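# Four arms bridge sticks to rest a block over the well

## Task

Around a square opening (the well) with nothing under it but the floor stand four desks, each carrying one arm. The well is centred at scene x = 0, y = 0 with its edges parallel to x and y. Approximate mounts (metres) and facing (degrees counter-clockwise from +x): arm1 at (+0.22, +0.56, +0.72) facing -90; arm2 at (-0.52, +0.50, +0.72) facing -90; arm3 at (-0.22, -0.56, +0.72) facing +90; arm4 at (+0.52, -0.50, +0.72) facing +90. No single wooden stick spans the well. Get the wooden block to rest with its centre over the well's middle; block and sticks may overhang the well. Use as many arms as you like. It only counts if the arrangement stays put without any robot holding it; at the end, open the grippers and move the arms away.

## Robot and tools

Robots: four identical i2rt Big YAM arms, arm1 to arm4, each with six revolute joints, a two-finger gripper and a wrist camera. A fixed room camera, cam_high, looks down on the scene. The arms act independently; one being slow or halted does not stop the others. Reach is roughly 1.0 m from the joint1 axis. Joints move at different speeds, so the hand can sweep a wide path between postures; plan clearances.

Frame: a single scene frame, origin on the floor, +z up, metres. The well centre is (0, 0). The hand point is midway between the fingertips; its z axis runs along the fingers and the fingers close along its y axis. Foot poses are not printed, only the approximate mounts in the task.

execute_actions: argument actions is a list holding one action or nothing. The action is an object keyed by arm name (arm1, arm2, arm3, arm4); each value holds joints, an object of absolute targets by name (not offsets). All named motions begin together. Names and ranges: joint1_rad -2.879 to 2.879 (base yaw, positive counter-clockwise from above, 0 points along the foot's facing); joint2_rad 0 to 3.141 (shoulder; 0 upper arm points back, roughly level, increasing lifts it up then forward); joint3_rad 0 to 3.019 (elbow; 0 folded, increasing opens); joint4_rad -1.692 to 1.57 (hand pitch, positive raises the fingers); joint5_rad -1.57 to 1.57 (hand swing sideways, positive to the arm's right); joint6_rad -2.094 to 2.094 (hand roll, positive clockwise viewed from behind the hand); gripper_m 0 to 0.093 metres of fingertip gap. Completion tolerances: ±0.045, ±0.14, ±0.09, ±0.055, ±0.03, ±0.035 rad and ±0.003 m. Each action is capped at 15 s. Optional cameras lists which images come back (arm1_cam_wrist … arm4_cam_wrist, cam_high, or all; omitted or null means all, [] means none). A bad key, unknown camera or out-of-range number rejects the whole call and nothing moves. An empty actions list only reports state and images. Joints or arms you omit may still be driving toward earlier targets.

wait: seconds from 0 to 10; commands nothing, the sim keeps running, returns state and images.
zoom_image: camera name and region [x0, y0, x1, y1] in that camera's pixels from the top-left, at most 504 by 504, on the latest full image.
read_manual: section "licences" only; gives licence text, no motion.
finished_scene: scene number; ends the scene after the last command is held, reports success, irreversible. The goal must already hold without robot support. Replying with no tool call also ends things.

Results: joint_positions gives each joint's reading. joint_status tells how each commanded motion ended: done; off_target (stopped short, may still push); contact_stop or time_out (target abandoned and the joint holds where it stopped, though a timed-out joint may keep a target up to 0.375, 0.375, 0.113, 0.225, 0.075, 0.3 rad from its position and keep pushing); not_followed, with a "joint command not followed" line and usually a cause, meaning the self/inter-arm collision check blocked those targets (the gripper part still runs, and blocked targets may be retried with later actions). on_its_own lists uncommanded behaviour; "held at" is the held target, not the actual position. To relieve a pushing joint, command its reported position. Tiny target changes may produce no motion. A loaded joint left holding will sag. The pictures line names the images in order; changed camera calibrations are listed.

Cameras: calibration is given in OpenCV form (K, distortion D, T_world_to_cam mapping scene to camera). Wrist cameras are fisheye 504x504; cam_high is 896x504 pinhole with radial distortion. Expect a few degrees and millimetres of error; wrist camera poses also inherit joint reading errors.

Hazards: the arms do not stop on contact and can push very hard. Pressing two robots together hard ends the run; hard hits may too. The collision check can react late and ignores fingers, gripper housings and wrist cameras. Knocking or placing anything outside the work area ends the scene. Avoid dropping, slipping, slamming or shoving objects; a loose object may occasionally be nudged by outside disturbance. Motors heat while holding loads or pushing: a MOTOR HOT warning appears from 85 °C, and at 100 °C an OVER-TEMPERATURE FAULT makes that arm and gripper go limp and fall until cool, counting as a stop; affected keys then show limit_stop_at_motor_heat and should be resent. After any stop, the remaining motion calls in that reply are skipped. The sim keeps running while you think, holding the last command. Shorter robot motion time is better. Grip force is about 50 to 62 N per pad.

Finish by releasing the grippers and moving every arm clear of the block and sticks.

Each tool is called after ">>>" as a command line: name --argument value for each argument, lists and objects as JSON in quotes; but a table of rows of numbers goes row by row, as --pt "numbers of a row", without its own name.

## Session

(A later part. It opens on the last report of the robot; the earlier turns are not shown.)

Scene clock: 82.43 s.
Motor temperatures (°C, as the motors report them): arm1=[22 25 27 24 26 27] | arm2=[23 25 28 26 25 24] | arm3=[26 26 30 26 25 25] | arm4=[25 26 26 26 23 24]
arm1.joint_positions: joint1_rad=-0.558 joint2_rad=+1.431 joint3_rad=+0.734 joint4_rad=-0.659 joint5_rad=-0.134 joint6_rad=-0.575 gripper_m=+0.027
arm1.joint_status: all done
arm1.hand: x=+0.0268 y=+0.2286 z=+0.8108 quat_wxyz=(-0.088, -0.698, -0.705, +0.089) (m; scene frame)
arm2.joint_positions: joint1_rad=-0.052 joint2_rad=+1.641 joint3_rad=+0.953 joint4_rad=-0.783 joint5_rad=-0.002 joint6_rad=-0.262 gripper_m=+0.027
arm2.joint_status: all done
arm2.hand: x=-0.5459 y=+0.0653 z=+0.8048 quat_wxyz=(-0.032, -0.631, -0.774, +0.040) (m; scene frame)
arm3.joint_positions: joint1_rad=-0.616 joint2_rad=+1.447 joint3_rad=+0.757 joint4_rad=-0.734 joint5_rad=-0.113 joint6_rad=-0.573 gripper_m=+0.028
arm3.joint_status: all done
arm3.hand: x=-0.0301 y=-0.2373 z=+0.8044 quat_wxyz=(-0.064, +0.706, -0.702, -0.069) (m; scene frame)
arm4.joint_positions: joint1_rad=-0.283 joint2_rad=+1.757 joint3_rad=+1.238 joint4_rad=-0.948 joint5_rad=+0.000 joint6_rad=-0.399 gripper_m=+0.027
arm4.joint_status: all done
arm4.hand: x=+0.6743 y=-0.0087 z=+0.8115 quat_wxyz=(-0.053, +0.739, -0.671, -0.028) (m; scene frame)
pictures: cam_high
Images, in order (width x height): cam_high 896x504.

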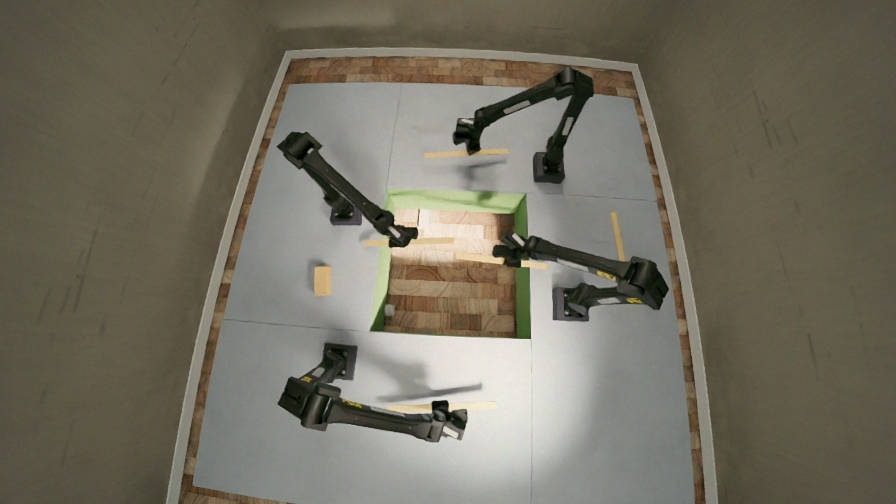

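>>> execute_actions --actions '[{"arm2":{"joints":{"joint1_rad":0.2,"joint2_rad":1.78,"joint3_rad":1.26,"joint4_rad":-0.9,"joint5_rad":-0.22,"joint6_rad":-1.095}},"arm4":{"joints":{"joint1_rad":0.2,"joint2_rad":1.76,"joint3_rad":1.33,"joint4_rad":-0.975,"joint5_rad":-0.22,"joint6_rad":-1.09}}}]' --cameras '[]'

>>> execute_actions --actions '[{"arm2":{"joints":{"joint1_rad":0.5,"joint2_rad":1.892,"joint3_rad":1.335,"joint4_rad":-0.85}},"arm4":{"joints":{"joint1_rad":0.51,"joint2_rad":1.835,"joint3_rad":1.385,"joint4_rad":-0.95}}}]'

>>> zoom_image --camera "cam_high" --region '[350,170,560,350]'

Scene clock: 86.37 s.
Motor temperatures (°C, as the motors report them): arm1=[22 25 27 24 26 27] | arm2=[23 25 28 26 25 24] | arm3=[26 26 30 26 25 25] | arm4=[25 26 27 26 23 24]
arm1.joint_positions: joint1_rad=-0.558 joint2_rad=+1.431 joint3_rad=+0.734 joint4_rad=-0.659 joint5_rad=-0.134 joint6_rad=-0.575 gripper_m=+0.027
arm1.joint_status: not commanded
arm1.hand: x=+0.0268 y=+0.2286 z=+0.8108 quat_wxyz=(-0.088, -0.698, -0.705, +0.089) (m; scene frame)
arm2.joint_positions: joint1_rad=+0.211 joint2_rad=+1.776 joint3_rad=+1.230 joint4_rad=-0.884 joint5_rad=-0.221 joint6_rad=-1.080 gripper_m=+0.027
arm2.joint_status: all done
arm2.hand: x=-0.3771 y=-0.0072 z=+0.8393 quat_wxyz=(-0.129, -0.134, -0.982, +0.030) (m; scene frame)
arm3.joint_positions: joint1_rad=-0.616 joint2_rad=+1.447 joint3_rad=+0.757 joint4_rad=-0.734 joint5_rad=-0.113 joint6_rad=-0.573 gripper_m=+0.028
arm3.joint_status: not commanded
arm3.hand: x=-0.0301 y=-0.2373 z=+0.8044 quat_wxyz=(-0.064, +0.706, -0.702, -0.069) (m; scene frame)
arm4.joint_positions: joint1_rad=+0.212 joint2_rad=+1.759 joint3_rad=+1.281 joint4_rad=-0.964 joint5_rad=-0.220 joint6_rad=-1.082 gripper_m=+0.027
arm4.joint_status: all done
arm4.hand: x=+0.3826 y=+0.0113 z=+0.8301 quat_wxyz=(-0.032, +0.982, -0.138, -0.126) (m; scene frame)
pictures: none
No camera images: the call's "cameras" was empty. Leave "cameras" out to get every camera's image.

Scene clock: 87.63 s.
Motor temperatures (°C, as the motors report them): arm1=[22 25 27 24 26 27] | arm2=[23 25 28 26 25 24] | arm3=[26 26 30 26 25 25] | arm4=[25 26 27 26 23 24]
arm1.joint_positions: joint1_rad=-0.558 joint2_rad=+1.431 joint3_rad=+0.734 joint4_rad=-0.659 joint5_rad=-0.134 joint6_rad=-0.577 gripper_m=+0.027
arm1.joint_status: not commanded
arm1.hand: x=+0.0268 y=+0.2286 z=+0.8108 quat_wxyz=(-0.089, -0.698, -0.705, +0.089) (m; scene frame)
arm2.joint_positions: joint1_rad=+0.507 joint2_rad=+1.885 joint3_rad=+1.297 joint4_rad=-0.861 joint5_rad=-0.222 joint6_rad=-1.082 gripper_m=+0.027
arm2.joint_status: all done
arm2.hand: x=-0.2235 y=+0.0349 z=+0.8075 quat_wxyz=(-0.127, +0.013, -0.992, +0.003) (m; scene frame)
arm3.joint_positions: joint1_rad=-0.616 joint2_rad=+1.447 joint3_rad=+0.757 joint4_rad=-0.733 joint5_rad=-0.113 joint6_rad=-0.573 gripper_m=+0.028
arm3.joint_status: not commanded
arm3.hand: x=-0.0299 y=-0.2371 z=+0.8045 quat_wxyz=(-0.065, +0.706, -0.702, -0.069) (m; scene frame)
arm4.joint_positions: joint1_rad=+0.519 joint2_rad=+1.844 joint3_rad=+1.330 joint4_rad=-0.960 joint5_rad=-0.220 joint6_rad=-1.084 gripper_m=+0.027
arm4.joint_status: all done
arm4.hand: x=+0.2267 y=-0.0399 z=+0.8037 quat_wxyz=(+0.001, +0.993, +0.012, -0.120) (m; scene frame)
pictures: arm1_cam_wrist, arm2_cam_wrist, arm3_cam_wrist, arm4_cam_wrist, cam_high
camera_calibration (this result's frames):
arm1_cam_wrist: T_world_to_cam=[[-0.999858, -0.0126489, 0.0111413, 0.0187089], [-0.00775053, 0.931951, 0.3625, -0.503715], [-0.0149684, 0.362363, -0.931917, 0.796279], [0, 0, 0, 1]] pos_world=[0.0267212, 0.181133, 0.924455]
arm2_cam_wrist: T_world_to_cam=[[0.0249985, -0.999609, 0.0125534, 0.0281928], [-0.932402, -0.0187851, 0.360934, -0.493089], [-0.360557, -0.0207277, -0.932507, 0.797494], [0, 0, 0, 1]] pos_world=[-0.17292, 0.0354492, 0.921287]
arm3_cam_wrist: T_world_to_cam=[[0.999902, 0.00233615, -0.0137909, 0.0441134], [0.00792967, -0.906881, 0.421311, -0.545333], [-0.0115225, -0.42138, -0.906811, 0.750933], [0, 0, 0, 1]] pos_world=[-0.0311321, -0.178228, 0.911318]
arm4_cam_wrist: T_world_to_cam=[[-0.0101108, 0.999897, -0.0102181, 0.0521956], [0.927094, 0.0132027, 0.374595, -0.505224], [0.374691, -0.00568569, -0.927132, 0.784617], [0, 0, 0, 1]] pos_world=[0.174929, -0.0410587, 0.917232]
Images, in order (width x height): arm1_cam_wrist 504x504, arm2_cam_wrist 504x504, arm3_cam_wrist 504x504, arm4_cam_wrist 504x504, cam_high 896x504.

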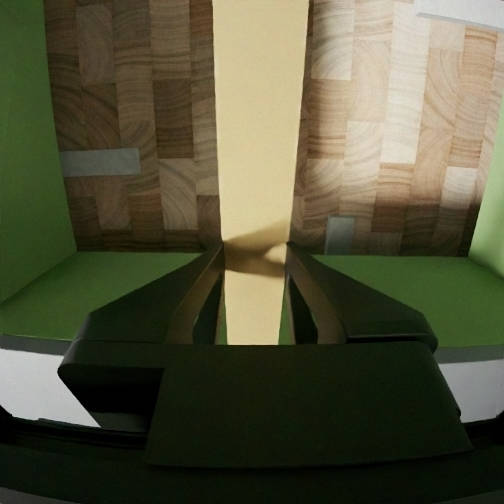

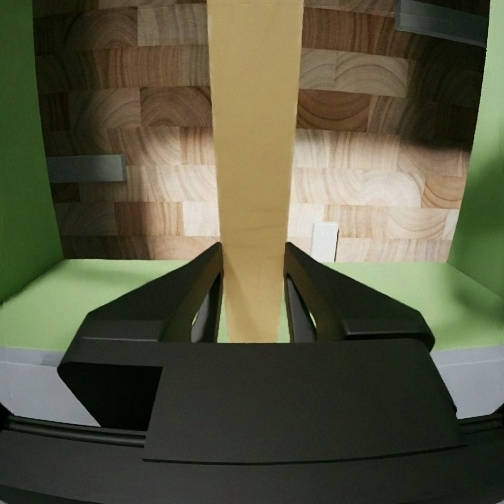

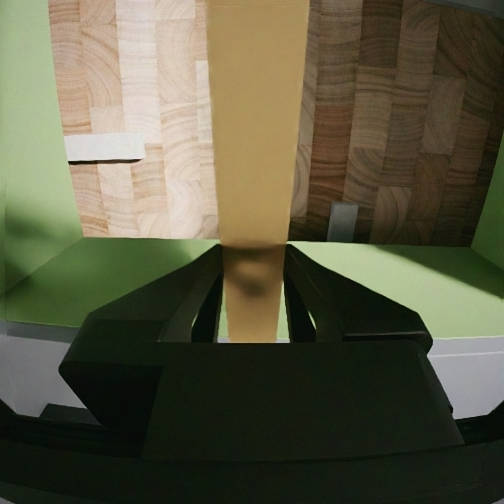

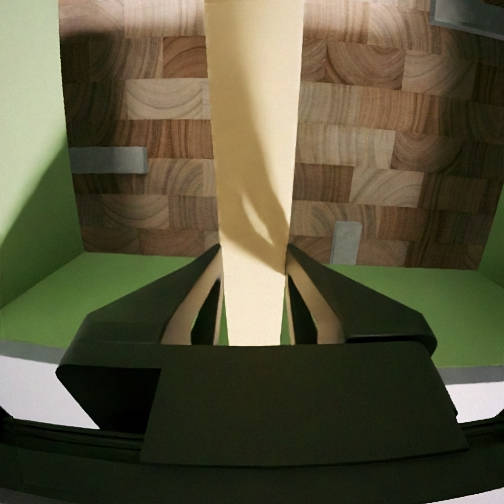

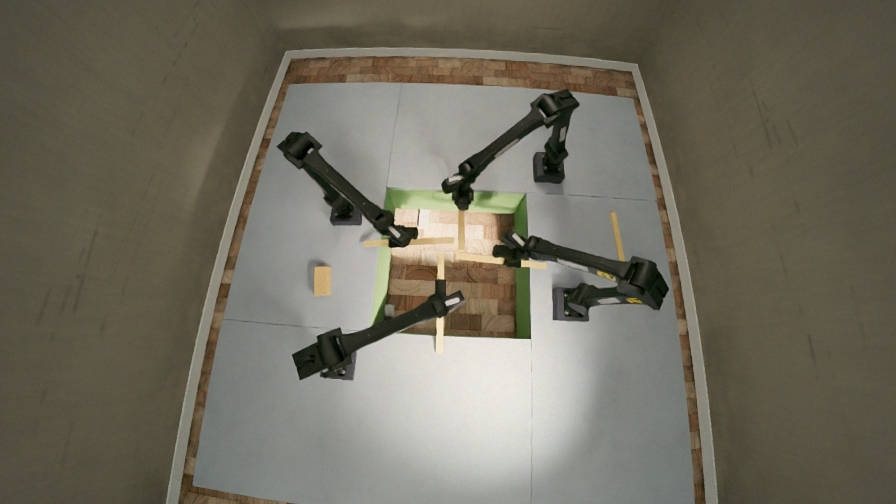

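Region (350, 170, 560, 350) of cam_high's 896x504 image, scaled by 2.400, with more detail than that image has; it fills the top 432 rows of this view, and the rest is white.

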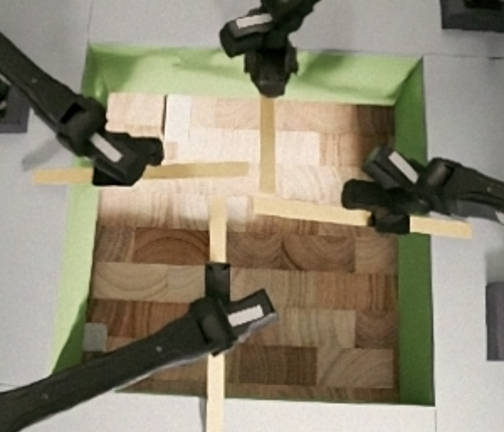

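>>> execute_actions --actions '[{"arm3":{"joints":{"joint1_rad":-0.726,"joint2_rad":1.355,"joint3_rad":0.66,"joint4_rad":-0.70,"joint6_rad":-0.69}}}]' --cameras '[]'

>>> execute_actions --actions '[{"arm4":{"joints":{"joint1_rad":0.572,"joint2_rad":1.935,"joint3_rad":1.53,"joint4_rad":-0.975,"joint5_rad":-0.235,"joint6_rad":-0.997}}}]' --cameras '["cam_high"]'

>>> zoom_image --camera "cam_high" --region '[350,170,560,350]'

Scene clock: 99.20 s.
Motor temperatures (°C, as the motors report them): arm1=[22 25 27 24 26 27] | arm2=[23 26 29 26 25 24] | arm3=[26 26 30 26 25 25] | arm4=[25 26 28 26 23 24]
arm1.joint_positions: joint1_rad=-0.558 joint2_rad=+1.431 joint3_rad=+0.734 joint4_rad=-0.659 joint5_rad=-0.134 joint6_rad=-0.577 gripper_m=+0.027
arm1.joint_status: not commanded
arm1.hand: x=+0.0268 y=+0.2286 z=+0.8108 quat_wxyz=(-0.089, -0.698, -0.705, +0.089) (m; scene frame)
arm2.joint_positions: joint1_rad=+0.507 joint2_rad=+1.885 joint3_rad=+1.297 joint4_rad=-0.861 joint5_rad=-0.222 joint6_rad=-1.082 gripper_m=+0.027
arm2.joint_status: not commanded
arm2.hand: x=-0.2235 y=+0.0349 z=+0.8075 quat_wxyz=(-0.127, +0.013, -0.992, +0.003) (m; scene frame)
arm3.joint_positions: joint1_rad=-0.731 joint2_rad=+1.368 joint3_rad=+0.649 joint4_rad=-0.710 joint5_rad=-0.113 joint6_rad=-0.681 gripper_m=+0.028
arm3.joint_status: all done
arm3.hand: x=-0.0187 y=-0.2907 z=+0.7961 quat_wxyz=(-0.069, +0.703, -0.705, -0.062) (m; scene frame)
arm4.joint_positions: joint1_rad=+0.519 joint2_rad=+1.844 joint3_rad=+1.330 joint4_rad=-0.960 joint5_rad=-0.220 joint6_rad=-1.084 gripper_m=+0.027
arm4.joint_status: not commanded
arm4.hand: x=+0.2267 y=-0.0399 z=+0.8037 quat_wxyz=(+0.001, +0.993, +0.012, -0.120) (m; scene frame)
pictures: none
No camera images: the call's "cameras" was empty. Leave "cameras" out to get every camera's image.

Scene clock: 100.17 s.
Motor temperatures (°C, as the motors report them): arm1=[22 25 27 24 26 27] | arm2=[23 26 29 26 25 24] | arm3=[26 26 30 26 25 25] | arm4=[25 26 28 26 23 24]
arm1.joint_positions: joint1_rad=-0.558 joint2_rad=+1.431 joint3_rad=+0.734 joint4_rad=-0.659 joint5_rad=-0.134 joint6_rad=-0.577 gripper_m=+0.027
arm1.joint_status: not commanded
arm1.hand: x=+0.0268 y=+0.2286 z=+0.8108 quat_wxyz=(-0.089, -0.698, -0.705, +0.089) (m; scene frame)
arm2.joint_positions: joint1_rad=+0.507 joint2_rad=+1.885 joint3_rad=+1.297 joint4_rad=-0.861 joint5_rad=-0.222 joint6_rad=-1.082 gripper_m=+0.027
arm2.joint_status: not commanded
arm2.hand: x=-0.2235 y=+0.0349 z=+0.8075 quat_wxyz=(-0.127, +0.013, -0.992, +0.003) (m; scene frame)
arm3.joint_positions: joint1_rad=-0.731 joint2_rad=+1.368 joint3_rad=+0.649 joint4_rad=-0.710 joint5_rad=-0.113 joint6_rad=-0.681 gripper_m=+0.028
arm3.joint_status: not commanded
arm3.hand: x=-0.0187 y=-0.2907 z=+0.7961 quat_wxyz=(-0.069, +0.704, -0.705, -0.062) (m; scene frame)
arm4.joint_positions: joint1_rad=+0.568 joint2_rad=+1.942 joint3_rad=+1.467 joint4_rad=-0.967 joint5_rad=-0.231 joint6_rad=-1.006 gripper_m=+0.027
arm4.joint_status: all done
arm4.hand: x=+0.1780 y=-0.0148 z=+0.8007 quat_wxyz=(-0.002, +0.991, +0.000, -0.132) (m; scene frame)
pictures: cam_high
Images, in order (width x height): cam_high 896x504.

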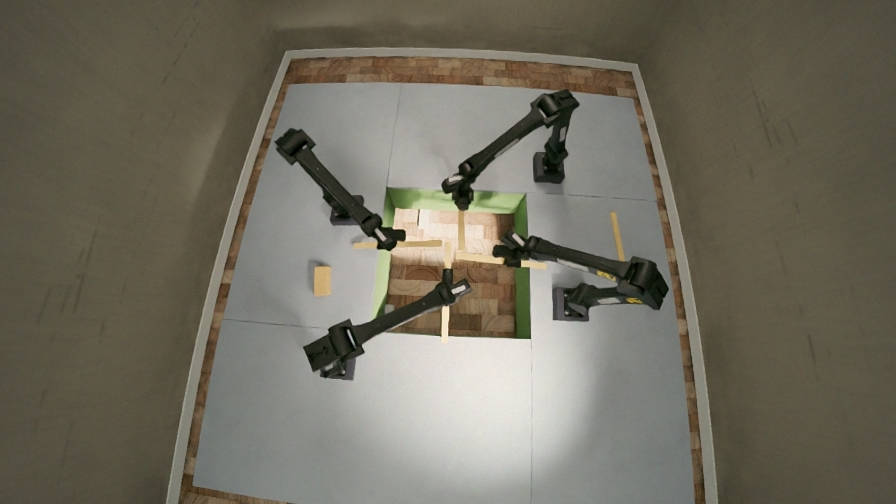

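Region (350, 170, 560, 350) of cam_high's 896x504 image, scaled by 2.400, with more detail than that image has; it fills the top 432 rows of this view, and the rest is white.

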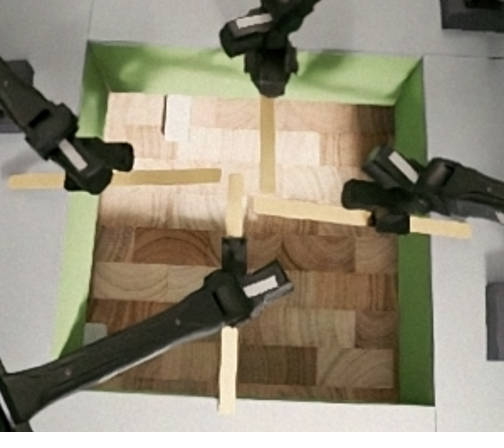

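>>> execute_actions --actions '[{"arm1":{"joints":{"joint1_rad":-0.51,"joint2_rad":1.52,"joint3_rad":0.875,"joint4_rad":-0.685,"joint5_rad":-0.128,"joint6_rad":-0.53}},"arm2":{"joints":{"joint3_rad":1.42,"joint2_rad":1.91,"joint4_rad":-0.93}}}]' --cameras '[]'

>>> execute_actions --actions '[{"arm2":{"joints":{"joint1_rad":0.558,"joint5_rad":-0.212,"joint6_rad":-1.0}}}]' --cameras '["cam_high"]'

>>> zoom_image --camera "cam_high" --region '[350,170,560,350]'

>>> zoom_image --camera "cam_high" --region '[420,220,490,280]'

Scene clock: 105.67 s.
Motor temperatures (°C, as the motors report them): arm1=[22 25 27 24 26 27] | arm2=[23 26 30 26 25 24] | arm3=[26 25 30 26 25 25] | arm4=[25 26 29 26 23 24]
arm1.joint_positions: joint1_rad=-0.518 joint2_rad=+1.512 joint3_rad=+0.832 joint4_rad=-0.679 joint5_rad=-0.131 joint6_rad=-0.540 gripper_m=+0.027
arm1.joint_status: all done
arm1.hand: x=+0.0219 y=+0.1919 z=+0.8134 quat_wxyz=(-0.090, -0.697, -0.706, +0.085) (m; scene frame)
arm2.joint_positions: joint1_rad=+0.507 joint2_rad=+1.893 joint3_rad=+1.377 joint4_rad=-0.913 joint5_rad=-0.222 joint6_rad=-1.082 gripper_m=+0.027
arm2.joint_status: all done
arm2.hand: x=-0.2129 y=+0.0155 z=+0.8306 quat_wxyz=(-0.132, +0.014, -0.991, +0.012) (m; scene frame)
arm3.joint_positions: joint1_rad=-0.731 joint2_rad=+1.368 joint3_rad=+0.649 joint4_rad=-0.710 joint5_rad=-0.113 joint6_rad=-0.681 gripper_m=+0.028
arm3.joint_status: not commanded
arm3.hand: x=-0.0187 y=-0.2907 z=+0.7961 quat_wxyz=(-0.069, +0.704, -0.705, -0.062) (m; scene frame)
arm4.joint_positions: joint1_rad=+0.568 joint2_rad=+1.942 joint3_rad=+1.467 joint4_rad=-0.967 joint5_rad=-0.231 joint6_rad=-1.005 gripper_m=+0.027
arm4.joint_status: not commanded
arm4.hand: x=+0.1780 y=-0.0148 z=+0.8007 quat_wxyz=(-0.002, +0.991, +0.000, -0.132) (m; scene frame)
pictures: none
No camera images: the call's "cameras" was empty. Leave "cameras" out to get every camera's image.

Scene clock: 106.63 s.
Motor temperatures (°C, as the motors report them): arm1=[22 25 27 24 26 27] | arm2=[23 26 30 26 25 24] | arm3=[26 25 30 26 25 25] | arm4=[25 26 29 26 23 24]
arm1.joint_positions: joint1_rad=-0.518 joint2_rad=+1.512 joint3_rad=+0.832 joint4_rad=-0.679 joint5_rad=-0.131 joint6_rad=-0.539 gripper_m=+0.027
arm1.joint_status: not commanded
arm1.hand: x=+0.0219 y=+0.1919 z=+0.8134 quat_wxyz=(-0.090, -0.697, -0.706, +0.085) (m; scene frame)
arm2.joint_positions: joint1_rad=+0.556 joint2_rad=+1.893 joint3_rad=+1.377 joint4_rad=-0.913 joint5_rad=-0.214 joint6_rad=-1.015 gripper_m=+0.027
arm2.joint_status: all done
arm2.hand: x=-0.1904 y=+0.0306 z=+0.8303 quat_wxyz=(-0.129, +0.004, -0.992, +0.006) (m; scene frame)
arm3.joint_positions: joint1_rad=-0.731 joint2_rad=+1.368 joint3_rad=+0.649 joint4_rad=-0.710 joint5_rad=-0.113 joint6_rad=-0.681 gripper_m=+0.028
arm3.joint_status: not commanded
arm3.hand: x=-0.0187 y=-0.2907 z=+0.7961 quat_wxyz=(-0.069, +0.704, -0.705, -0.062) (m; scene frame)
arm4.joint_positions: joint1_rad=+0.568 joint2_rad=+1.942 joint3_rad=+1.467 joint4_rad=-0.967 joint5_rad=-0.231 joint6_rad=-1.005 gripper_m=+0.027
arm4.joint_status: not commanded
arm4.hand: x=+0.1780 y=-0.0148 z=+0.8007 quat_wxyz=(-0.002, +0.991, +0.000, -0.132) (m; scene frame)
pictures: cam_high
Images, in order (width x height): cam_high 896x504.

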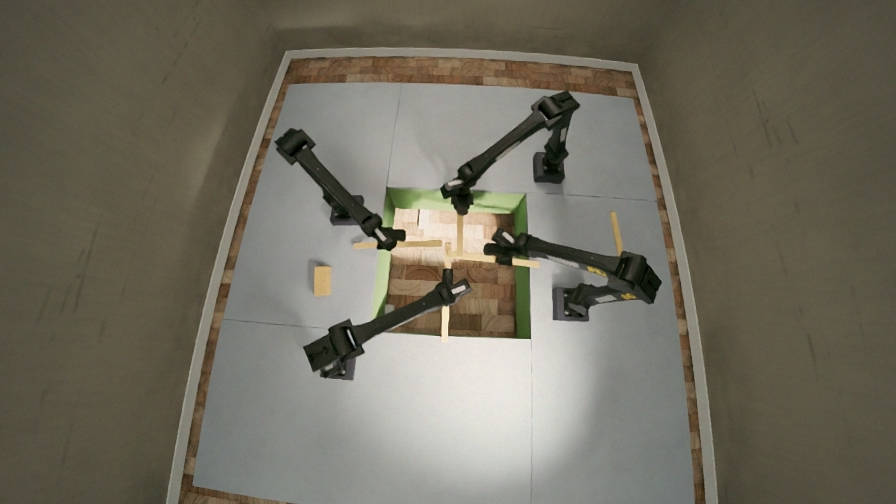

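Region (350, 170, 560, 350) of cam_high's 896x504 image, scaled by 2.400, with more detail than that image has; it fills the top 432 rows of this view, and the rest is white.

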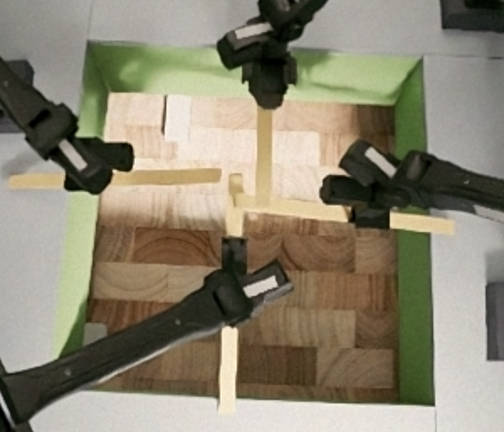

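Region (420, 220, 490, 280) of cam_high's 896x504 image, scaled by 7.200, with more detail than that image has; it fills the top 432 rows of this view, and the rest is white.

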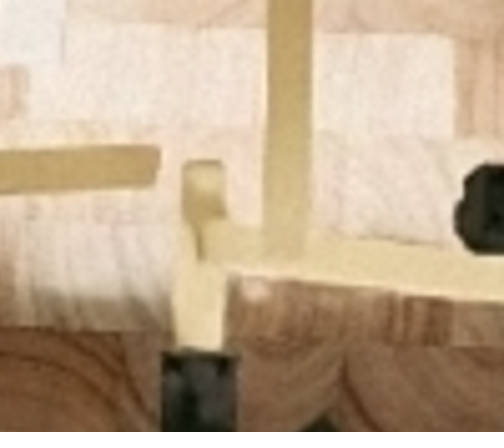

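>>> execute_actions --actions '[{"arm1":{"joints":{"joint2_rad":1.575,"joint4_rad":-0.617}},"arm2":{"joints":{"joint2_rad":1.94,"joint3_rad":1.365,"joint4_rad":-0.86}}}]' --cameras '["cam_high"]'

>>> zoom_image --camera "cam_high" --region '[420,220,560,300]'

Scene clock: 111.43 s.
Motor temperatures (°C, as the motors report them): arm1=[22 25 28 24 26 27] | arm2=[23 26 30 26 25 24] | arm3=[26 25 30 26 25 25] | arm4=[25 26 29 26 23 24]
arm1.joint_positions: joint1_rad=-0.518 joint2_rad=+1.557 joint3_rad=+0.832 joint4_rad=-0.630 joint5_rad=-0.131 joint6_rad=-0.539 gripper_m=+0.027
arm1.joint_status: all done
arm1.hand: x=+0.0184 y=+0.1860 z=+0.7977 quat_wxyz=(-0.091, -0.697, -0.706, +0.086) (m; scene frame)
arm2.joint_positions: joint1_rad=+0.556 joint2_rad=+1.921 joint3_rad=+1.377 joint4_rad=-0.879 joint5_rad=-0.214 joint6_rad=-1.014 gripper_m=+0.027
arm2.joint_status: all done
arm2.hand: x=-0.1876 y=+0.0259 z=+0.8157 quat_wxyz=(-0.130, +0.005, -0.991, +0.009) (m; scene frame)
arm3.joint_positions: joint1_rad=-0.731 joint2_rad=+1.368 joint3_rad=+0.649 joint4_rad=-0.710 joint5_rad=-0.113 joint6_rad=-0.681 gripper_m=+0.028
arm3.joint_status: not commanded
arm3.hand: x=-0.0187 y=-0.2907 z=+0.7961 quat_wxyz=(-0.069, +0.704, -0.705, -0.062) (m; scene frame)
arm4.joint_positions: joint1_rad=+0.568 joint2_rad=+1.942 joint3_rad=+1.467 joint4_rad=-0.967 joint5_rad=-0.231 joint6_rad=-1.005 gripper_m=+0.027
arm4.joint_status: not commanded
arm4.hand: x=+0.1780 y=-0.0148 z=+0.8007 quat_wxyz=(-0.002, +0.991, +0.000, -0.132) (m; scene frame)
pictures: cam_high
Images, in order (width x height): cam_high 896x504.

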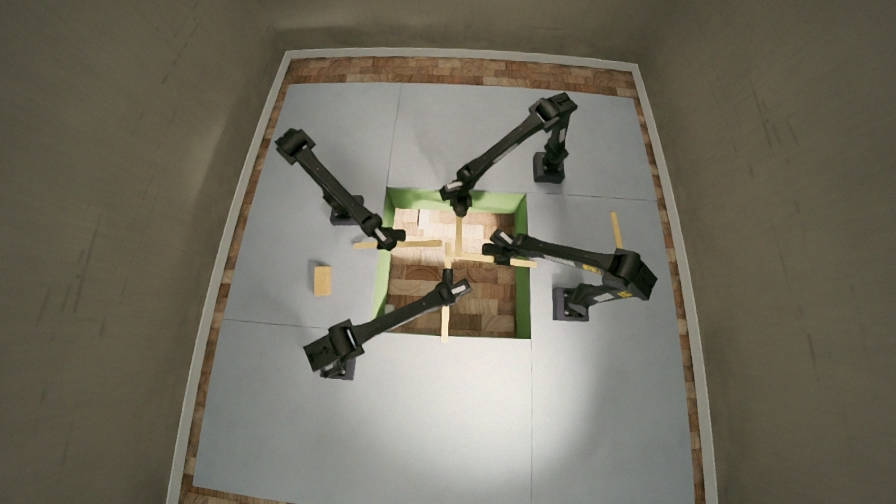

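Region (420, 220, 560, 300) of cam_high's 896x504 image, scaled by 3.600, with more detail than that image has; it fills the top 288 rows of this view, and the rest is white.

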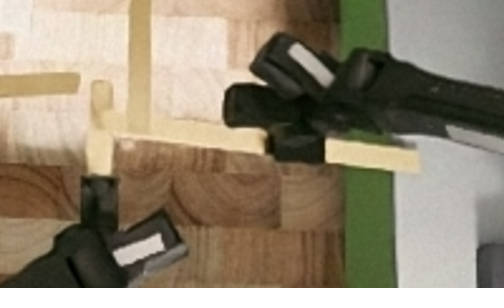

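>>> execute_actions --actions '[{"arm1":{"joints":{"gripper_m":0.04}}}]' --cameras '[]'

>>> execute_actions --actions '[{"arm2":{"joints":{"joint2_rad":1.962,"joint3_rad":1.335,"joint4_rad":-0.81,"joint5_rad":-0.195}}}]' --cameras '["cam_high","arm1_cam_wrist"]'

>>> zoom_image --camera "cam_high" --region '[410,170,560,300]'

Scene clock: 116.20 s.
Motor temperatures (°C, as the motors report them): arm1=[22 25 28 24 26 27] | arm2=[23 26 30 26 25 24] | arm3=[26 25 30 26 25 25] | arm4=[25 26 29 26 23 24]
arm1.joint_positions: joint1_rad=-0.518 joint2_rad=+1.557 joint3_rad=+0.832 joint4_rad=-0.630 joint5_rad=-0.131 joint6_rad=-0.539 gripper_m=+0.040
arm1.joint_status: all done
arm1.hand: x=+0.0184 y=+0.1860 z=+0.7977 quat_wxyz=(-0.091, -0.697, -0.706, +0.086) (m; scene frame)
arm2.joint_positions: joint1_rad=+0.556 joint2_rad=+1.921 joint3_rad=+1.377 joint4_rad=-0.879 joint5_rad=-0.214 joint6_rad=-1.014 gripper_m=+0.027
arm2.joint_status: not commanded
arm2.hand: x=-0.1876 y=+0.0259 z=+0.8157 quat_wxyz=(-0.130, +0.005, -0.991, +0.009) (m; scene frame)
arm3.joint_positions: joint1_rad=-0.731 joint2_rad=+1.368 joint3_rad=+0.649 joint4_rad=-0.710 joint5_rad=-0.113 joint6_rad=-0.681 gripper_m=+0.028
arm3.joint_status: not commanded
arm3.hand: x=-0.0187 y=-0.2907 z=+0.7961 quat_wxyz=(-0.069, +0.704, -0.705, -0.062) (m; scene frame)
arm4.joint_positions: joint1_rad=+0.568 joint2_rad=+1.942 joint3_rad=+1.467 joint4_rad=-0.967 joint5_rad=-0.231 joint6_rad=-1.005 gripper_m=+0.027
arm4.joint_status: not commanded
arm4.hand: x=+0.1780 y=-0.0148 z=+0.8007 quat_wxyz=(-0.002, +0.991, +0.000, -0.132) (m; scene frame)
pictures: none
No camera images: the call's "cameras" was empty. Leave "cameras" out to get every camera's image.

Scene clock: 117.03 s.
Motor temperatures (°C, as the motors report them): arm1=[22 25 28 24 26 27] | arm2=[23 26 30 26 25 24] | arm3=[26 25 30 26 25 25] | arm4=[25 26 30 26 23 24]
arm1.joint_positions: joint1_rad=-0.518 joint2_rad=+1.557 joint3_rad=+0.832 joint4_rad=-0.630 joint5_rad=-0.131 joint6_rad=-0.539 gripper_m=+0.040
arm1.joint_status: not commanded
arm1.hand: x=+0.0184 y=+0.1860 z=+0.7977 quat_wxyz=(-0.091, -0.697, -0.706, +0.086) (m; scene frame)
arm2.joint_positions: joint1_rad=+0.556 joint2_rad=+1.944 joint3_rad=+1.347 joint4_rad=-0.829 joint5_rad=-0.198 joint6_rad=-1.014 gripper_m=+0.027
arm2.joint_status: all done
arm2.hand: x=-0.1920 y=+0.0281 z=+0.7934 quat_wxyz=(-0.123, +0.004, -0.992, +0.012) (m; scene frame)
arm3.joint_positions: joint1_rad=-0.731 joint2_rad=+1.368 joint3_rad=+0.649 joint4_rad=-0.710 joint5_rad=-0.113 joint6_rad=-0.681 gripper_m=+0.028
arm3.joint_status: not commanded
arm3.hand: x=-0.0187 y=-0.2907 z=+0.7961 quat_wxyz=(-0.069, +0.704, -0.705, -0.062) (m; scene frame)
arm4.joint_positions: joint1_rad=+0.568 joint2_rad=+1.942 joint3_rad=+1.467 joint4_rad=-0.967 joint5_rad=-0.231 joint6_rad=-1.005 gripper_m=+0.027
arm4.joint_status: not commanded
arm4.hand: x=+0.1780 y=-0.0148 z=+0.8007 quat_wxyz=(-0.002, +0.991, +0.000, -0.132) (m; scene frame)
pictures: arm1_cam_wrist, cam_high
camera_calibration (this result's frames):
arm1_cam_wrist: T_world_to_cam=[[-0.99987, -0.0154756, 0.00452397, 0.0157221], [-0.012772, 0.931477, 0.363575, -0.460042], [-0.00984051, 0.36347, -0.931554, 0.798772], [0, 0, 0, 1]] pos_world=[0.0177047, 0.138433, 0.911288]
Images, in order (width x height): arm1_cam_wrist 504x504, cam_high 896x504.

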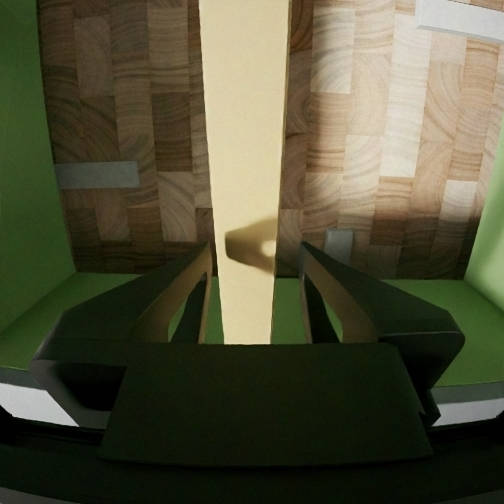

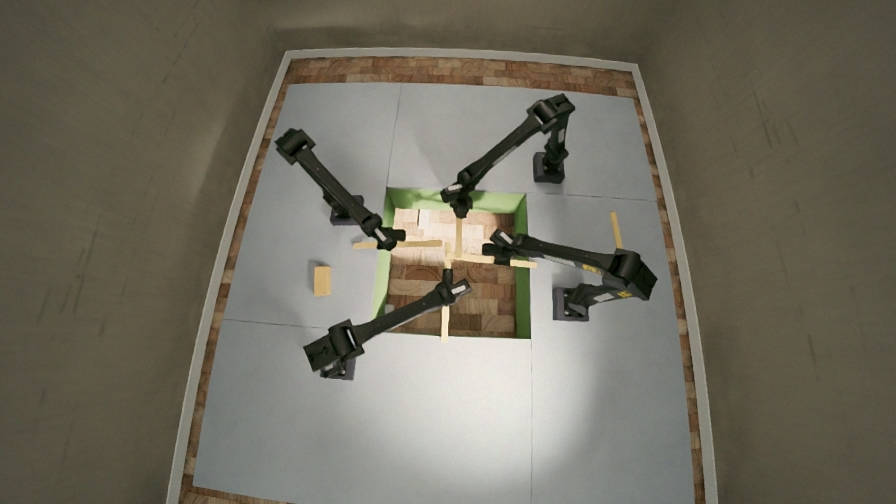

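Region (410, 170, 560, 300) of cam_high's 896x504 image, scaled by 3.360, with more detail than that image has; it fills the top 437 rows of this view, and the rest is white.

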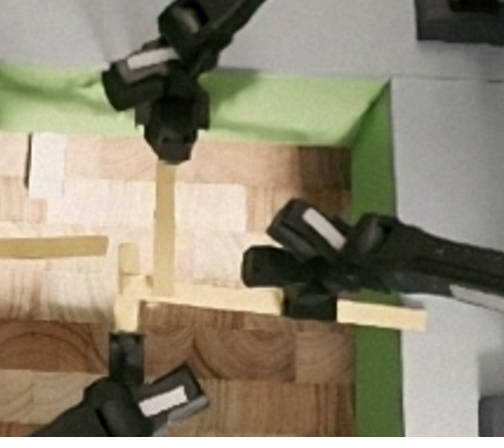

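>>> execute_actions --actions '[{"arm2":{"joints":{"joint1_rad":0.59,"joint3_rad":1.318,"joint4_rad":-0.79}}}]' --cameras '["cam_high"]'

>>> zoom_image --camera "cam_high" --region '[420,220,490,280]'

Scene clock: 119.30 s.
Motor temperatures (°C, as the motors report them): arm1=[22 25 29 24 26 27] | arm2=[23 26 29 26 25 24] | arm3=[26 25 30 26 25 25] | arm4=[25 26 30 26 23 24]
arm1.joint_positions: joint1_rad=-0.518 joint2_rad=+1.557 joint3_rad=+0.832 joint4_rad=-0.630 joint5_rad=-0.131 joint6_rad=-0.539 gripper_m=+0.040
arm1.joint_status: not commanded
arm1.hand: x=+0.0184 y=+0.1860 z=+0.7977 quat_wxyz=(-0.091, -0.697, -0.706, +0.086) (m; scene frame)
arm2.joint_positions: joint1_rad=+0.582 joint2_rad=+1.944 joint3_rad=+1.331 joint4_rad=-0.810 joint5_rad=-0.197 joint6_rad=-1.014 gripper_m=+0.027
arm2.joint_status: all done
arm2.hand: x=-0.1812 y=+0.0386 z=+0.7887 quat_wxyz=(-0.124, +0.017, -0.992, +0.012) (m; scene frame)
arm3.joint_positions: joint1_rad=-0.731 joint2_rad=+1.368 joint3_rad=+0.649 joint4_rad=-0.710 joint5_rad=-0.113 joint6_rad=-0.681 gripper_m=+0.028
arm3.joint_status: not commanded
arm3.hand: x=-0.0187 y=-0.2907 z=+0.7961 quat_wxyz=(-0.069, +0.704, -0.705, -0.062) (m; scene frame)
arm4.joint_positions: joint1_rad=+0.568 joint2_rad=+1.942 joint3_rad=+1.467 joint4_rad=-0.967 joint5_rad=-0.231 joint6_rad=-1.005 gripper_m=+0.027
arm4.joint_status: not commanded
arm4.hand: x=+0.1780 y=-0.0148 z=+0.8007 quat_wxyz=(-0.002, +0.991, +0.000, -0.132) (m; scene frame)
pictures: cam_high
Images, in order (width x height): cam_high 896x504.

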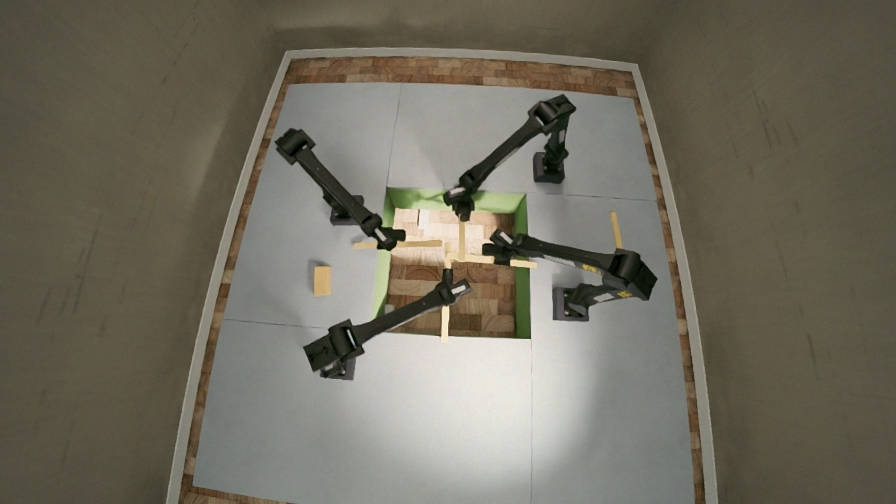

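Region (420, 220, 490, 280) of cam_high's 896x504 image, scaled by 7.200, with more detail than that image has; it fills the top 432 rows of this view, and the rest is white.

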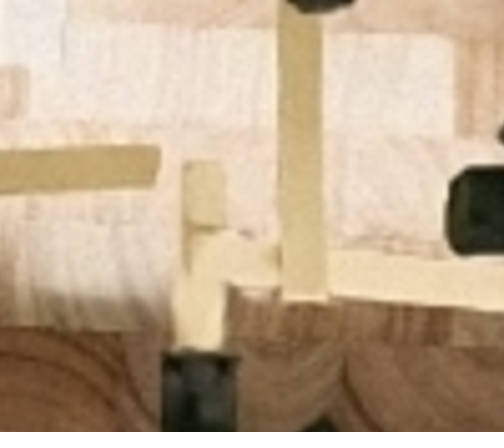

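>>> execute_actions --actions '[{"arm2":{"joints":{"joint1_rad":0.555,"joint3_rad":1.30}}}]' --cameras '["cam_high","arm2_cam_wrist"]'

>>> zoom_image --camera "cam_high" --region '[410,160,510,280]'

Scene clock: 122.10 s.
Motor temperatures (°C, as the motors report them): arm1=[22 25 29 24 26 27] | arm2=[23 26 29 26 25 24] | arm3=[26 25 30 26 25 25] | arm4=[25 26 30 26 23 24]
arm1.joint_positions: joint1_rad=-0.518 joint2_rad=+1.557 joint3_rad=+0.832 joint4_rad=-0.630 joint5_rad=-0.131 joint6_rad=-0.539 gripper_m=+0.040
arm1.joint_status: not commanded
arm1.hand: x=+0.0184 y=+0.1860 z=+0.7977 quat_wxyz=(-0.091, -0.697, -0.706, +0.086) (m; scene frame)
arm2.joint_positions: joint1_rad=+0.565 joint2_rad=+1.944 joint3_rad=+1.313 joint4_rad=-0.807 joint5_rad=-0.197 joint6_rad=-1.014 gripper_m=+0.027
arm2.joint_status: all done
arm2.hand: x=-0.1934 y=+0.0395 z=+0.7824 quat_wxyz=(-0.119, +0.007, -0.993, +0.006) (m; scene frame)
arm3.joint_positions: joint1_rad=-0.731 joint2_rad=+1.368 joint3_rad=+0.649 joint4_rad=-0.710 joint5_rad=-0.113 joint6_rad=-0.681 gripper_m=+0.028
arm3.joint_status: not commanded
arm3.hand: x=-0.0187 y=-0.2907 z=+0.7961 quat_wxyz=(-0.069, +0.704, -0.705, -0.062) (m; scene frame)
arm4.joint_positions: joint1_rad=+0.568 joint2_rad=+1.942 joint3_rad=+1.467 joint4_rad=-0.967 joint5_rad=-0.231 joint6_rad=-1.005 gripper_m=+0.027
arm4.joint_status: not commanded
arm4.hand: x=+0.1780 y=-0.0148 z=+0.8007 quat_wxyz=(-0.002, +0.991, +0.000, -0.132) (m; scene frame)
pictures: arm2_cam_wrist, cam_high
camera_calibration (this result's frames):
arm2_cam_wrist: T_world_to_cam=[[0.0137507, -0.999745, 0.0179095, 0.0260422], [-0.926928, -0.00602793, 0.375192, -0.466465], [-0.374988, -0.02176, -0.926774, 0.777803], [0, 0, 0, 1]] pos_world=[-0.14107, 0.0401487, 0.895395]
Images, in order (width x height): arm2_cam_wrist 504x504, cam_high 896x504.

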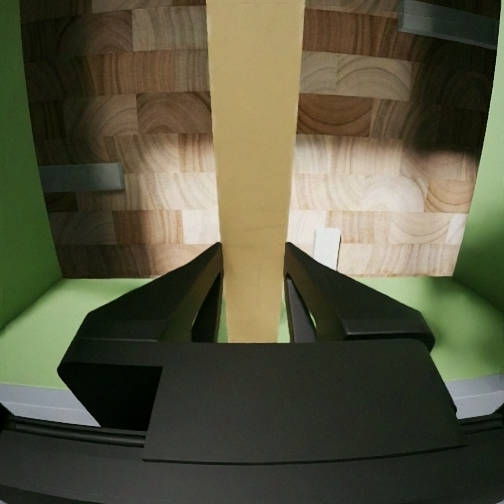

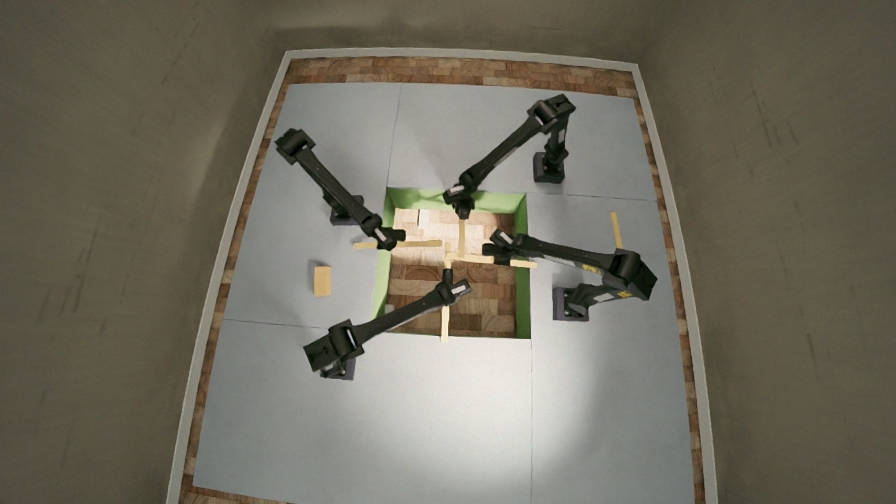

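Region (410, 160, 510, 280) of cam_high's 896x504 image, scaled by 4.200, with more detail than that image has.

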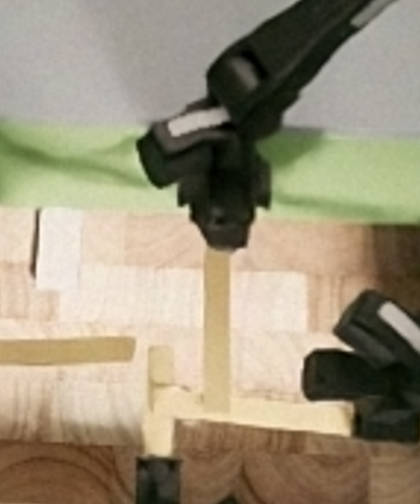

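>>> execute_actions --actions '[{"arm2":{"joints":{"gripper_m":0.036}}}]' --cameras '["cam_high","arm2_cam_wrist"]'

>>> zoom_image --camera "cam_high" --region '[420,220,490,280]'

Scene clock: 124.23 s.
Motor temperatures (°C, as the motors report them): arm1=[22 25 29 24 26 27] | arm2=[23 26 29 26 25 24] | arm3=[26 25 30 26 25 25] | arm4=[25 26 30 26 23 24]
arm1.joint_positions: joint1_rad=-0.518 joint2_rad=+1.557 joint3_rad=+0.832 joint4_rad=-0.630 joint5_rad=-0.131 joint6_rad=-0.539 gripper_m=+0.040
arm1.joint_status: not commanded
arm1.hand: x=+0.0184 y=+0.1860 z=+0.7977 quat_wxyz=(-0.091, -0.697, -0.706, +0.086) (m; scene frame)
arm2.joint_positions: joint1_rad=+0.565 joint2_rad=+1.944 joint3_rad=+1.313 joint4_rad=-0.807 joint5_rad=-0.197 joint6_rad=-1.014 gripper_m=+0.036
arm2.joint_status: all done
arm2.hand: x=-0.1934 y=+0.0395 z=+0.7824 quat_wxyz=(-0.119, +0.007, -0.993, +0.006) (m; scene frame)
arm3.joint_positions: joint1_rad=-0.731 joint2_rad=+1.368 joint3_rad=+0.649 joint4_rad=-0.710 joint5_rad=-0.113 joint6_rad=-0.681 gripper_m=+0.028
arm3.joint_status: not commanded
arm3.hand: x=-0.0187 y=-0.2907 z=+0.7961 quat_wxyz=(-0.069, +0.704, -0.705, -0.062) (m; scene frame)
arm4.joint_positions: joint1_rad=+0.568 joint2_rad=+1.942 joint3_rad=+1.467 joint4_rad=-0.967 joint5_rad=-0.231 joint6_rad=-1.005 gripper_m=+0.027
arm4.joint_status: not commanded
arm4.hand: x=+0.1780 y=-0.0148 z=+0.8007 quat_wxyz=(-0.002, +0.991, +0.000, -0.132) (m; scene frame)
pictures: arm2_cam_wrist, cam_high
camera_calibration (this result's frames):
arm2_cam_wrist: T_world_to_cam=[[0.0137507, -0.999745, 0.0179095, 0.0260422], [-0.926928, -0.00602793, 0.375192, -0.466465], [-0.374988, -0.02176, -0.926774, 0.777803], [0, 0, 0, 1]] pos_world=[-0.14107, 0.0401487, 0.895395]
Images, in order (width x height): arm2_cam_wrist 504x504, cam_high 896x504.

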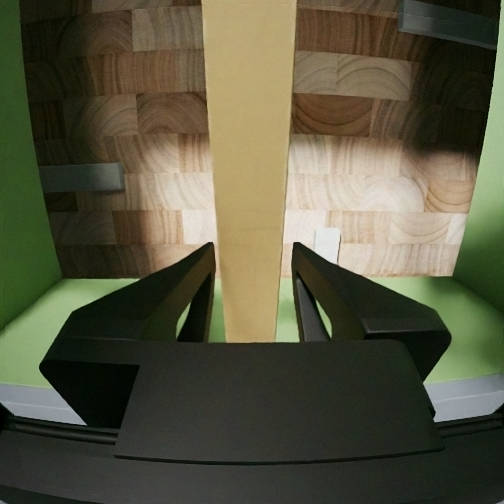

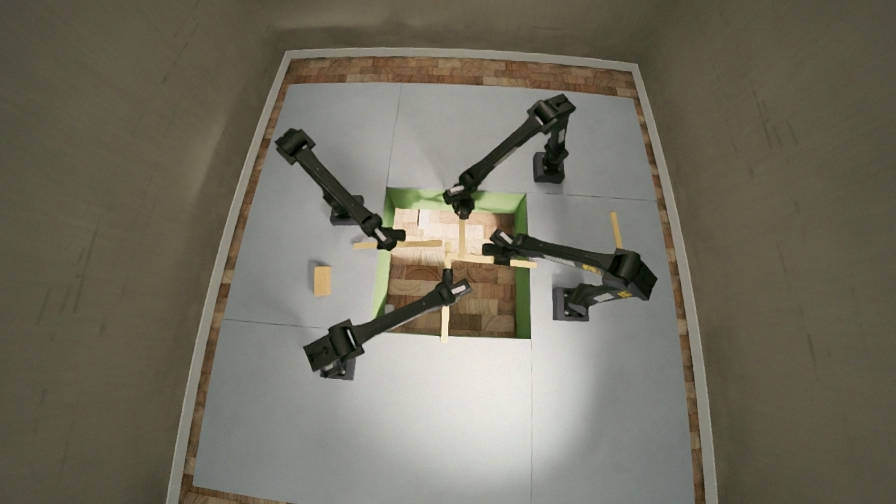

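Region (420, 220, 490, 280) of cam_high's 896x504 image, scaled by 7.200, with more detail than that image has; it fills the top 432 rows of this view, and the rest is white.

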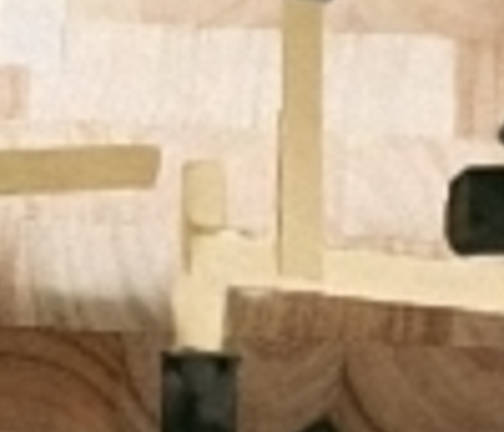

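>>> execute_actions --actions '[{"arm3":{"joints":{"joint1_rad":-0.6}}}]' --cameras '[]'

>>> execute_actions --actions '[{"arm3":{"joints":{"joint1_rad":-0.492,"joint2_rad":1.51,"joint3_rad":0.845,"joint4_rad":-0.685,"joint5_rad":-0.083,"joint6_rad":-0.455}}}]' --cameras '["cam_high"]'

>>> zoom_image --camera "cam_high" --region '[350,210,490,290]'

>>> zoom_image --camera "cam_high" --region '[420,220,490,280]'

Scene clock: 129.80 s.
Motor temperatures (°C, as the motors report them): arm1=[22 25 29 24 26 27] | arm2=[23 26 29 26 25 24] | arm3=[26 25 30 26 25 25] | arm4=[25 27 30 26 23 24]
arm1.joint_positions: joint1_rad=-0.518 joint2_rad=+1.557 joint3_rad=+0.832 joint4_rad=-0.630 joint5_rad=-0.131 joint6_rad=-0.539 gripper_m=+0.040
arm1.joint_status: not commanded
arm1.hand: x=+0.0184 y=+0.1860 z=+0.7977 quat_wxyz=(-0.091, -0.697, -0.706, +0.086) (m; scene frame)
arm2.joint_positions: joint1_rad=+0.565 joint2_rad=+1.944 joint3_rad=+1.313 joint4_rad=-0.807 joint5_rad=-0.197 joint6_rad=-1.014 gripper_m=+0.036
arm2.joint_status: not commanded
arm2.hand: x=-0.1934 y=+0.0395 z=+0.7824 quat_wxyz=(-0.119, +0.007, -0.993, +0.006) (m; scene frame)
arm3.joint_positions: joint1_rad=-0.595 joint2_rad=+1.368 joint3_rad=+0.649 joint4_rad=-0.710 joint5_rad=-0.113 joint6_rad=-0.682 gripper_m=+0.028
arm3.joint_status: all done
arm3.hand: x=-0.0570 y=-0.2663 z=+0.7959 quat_wxyz=(-0.065, +0.750, -0.655, -0.066) (m; scene frame)
arm4.joint_positions: joint1_rad=+0.568 joint2_rad=+1.942 joint3_rad=+1.467 joint4_rad=-0.967 joint5_rad=-0.231 joint6_rad=-1.005 gripper_m=+0.027
arm4.joint_status: not commanded
arm4.hand: x=+0.1780 y=-0.0148 z=+0.8007 quat_wxyz=(-0.002, +0.991, +0.000, -0.132) (m; scene frame)
pictures: none
No camera images: the call's "cameras" was empty. Leave "cameras" out to get every camera's image.

Scene clock: 131.03 s.
Motor temperatures (°C, as the motors report them): arm1=[22 25 29 24 26 27] | arm2=[23 26 28 26 25 24] | arm3=[26 25 30 26 25 25] | arm4=[25 27 30 26 23 24]
arm1.joint_positions: joint1_rad=-0.518 joint2_rad=+1.557 joint3_rad=+0.832 joint4_rad=-0.630 joint5_rad=-0.131 joint6_rad=-0.539 gripper_m=+0.040
arm1.joint_status: not commanded
arm1.hand: x=+0.0184 y=+0.1860 z=+0.7977 quat_wxyz=(-0.091, -0.697, -0.706, +0.086) (m; scene frame)
arm2.joint_positions: joint1_rad=+0.565 joint2_rad=+1.944 joint3_rad=+1.313 joint4_rad=-0.807 joint5_rad=-0.197 joint6_rad=-1.014 gripper_m=+0.036
arm2.joint_status: not commanded
arm2.hand: x=-0.1934 y=+0.0395 z=+0.7824 quat_wxyz=(-0.119, +0.007, -0.993, +0.006) (m; scene frame)
arm3.joint_positions: joint1_rad=-0.488 joint2_rad=+1.519 joint3_rad=+0.809 joint4_rad=-0.693 joint5_rad=-0.085 joint6_rad=-0.464 gripper_m=+0.028
arm3.joint_status: all done
arm3.hand: x=-0.0565 y=-0.1931 z=+0.7962 quat_wxyz=(-0.070, +0.712, -0.695, -0.066) (m; scene frame)
arm4.joint_positions: joint1_rad=+0.568 joint2_rad=+1.942 joint3_rad=+1.467 joint4_rad=-0.967 joint5_rad=-0.231 joint6_rad=-1.005 gripper_m=+0.027
arm4.joint_status: not commanded
arm4.hand: x=+0.1780 y=-0.0148 z=+0.8007 quat_wxyz=(-0.002, +0.991, +0.000, -0.132) (m; scene frame)
pictures: cam_high
Images, in order (width x height): cam_high 896x504.

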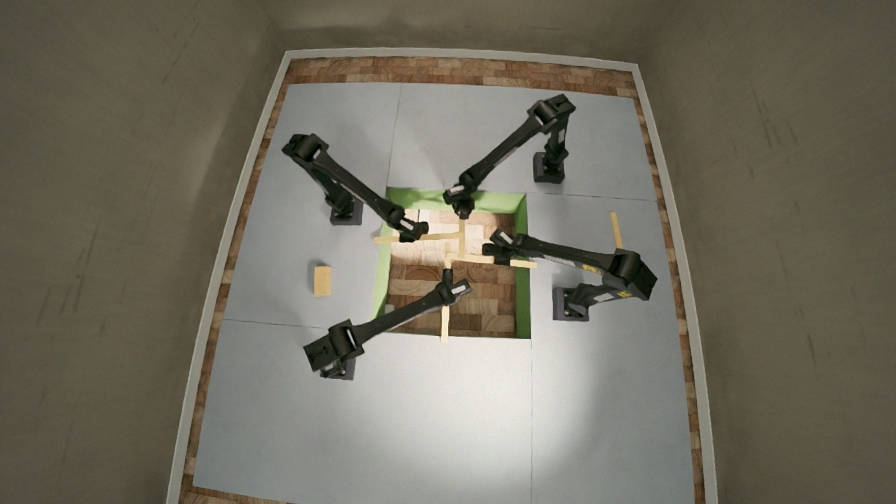

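Region (350, 210, 490, 290) of cam_high's 896x504 image, scaled by 3.600, with more detail than that image has; it fills the top 288 rows of this view, and the rest is white.

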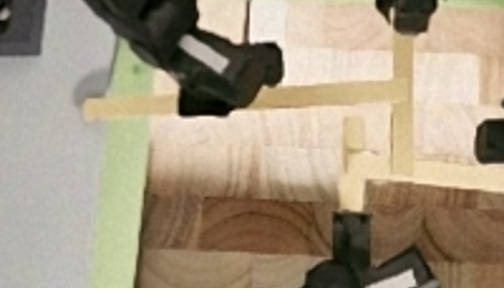

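Region (420, 220, 490, 280) of cam_high's 896x504 image, scaled by 7.200, with more detail than that image has; it fills the top 432 rows of this view, and the rest is white.

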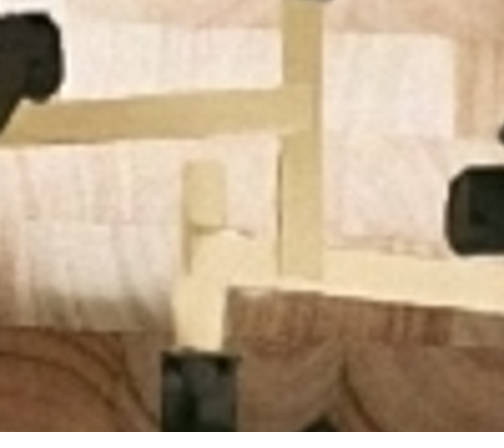

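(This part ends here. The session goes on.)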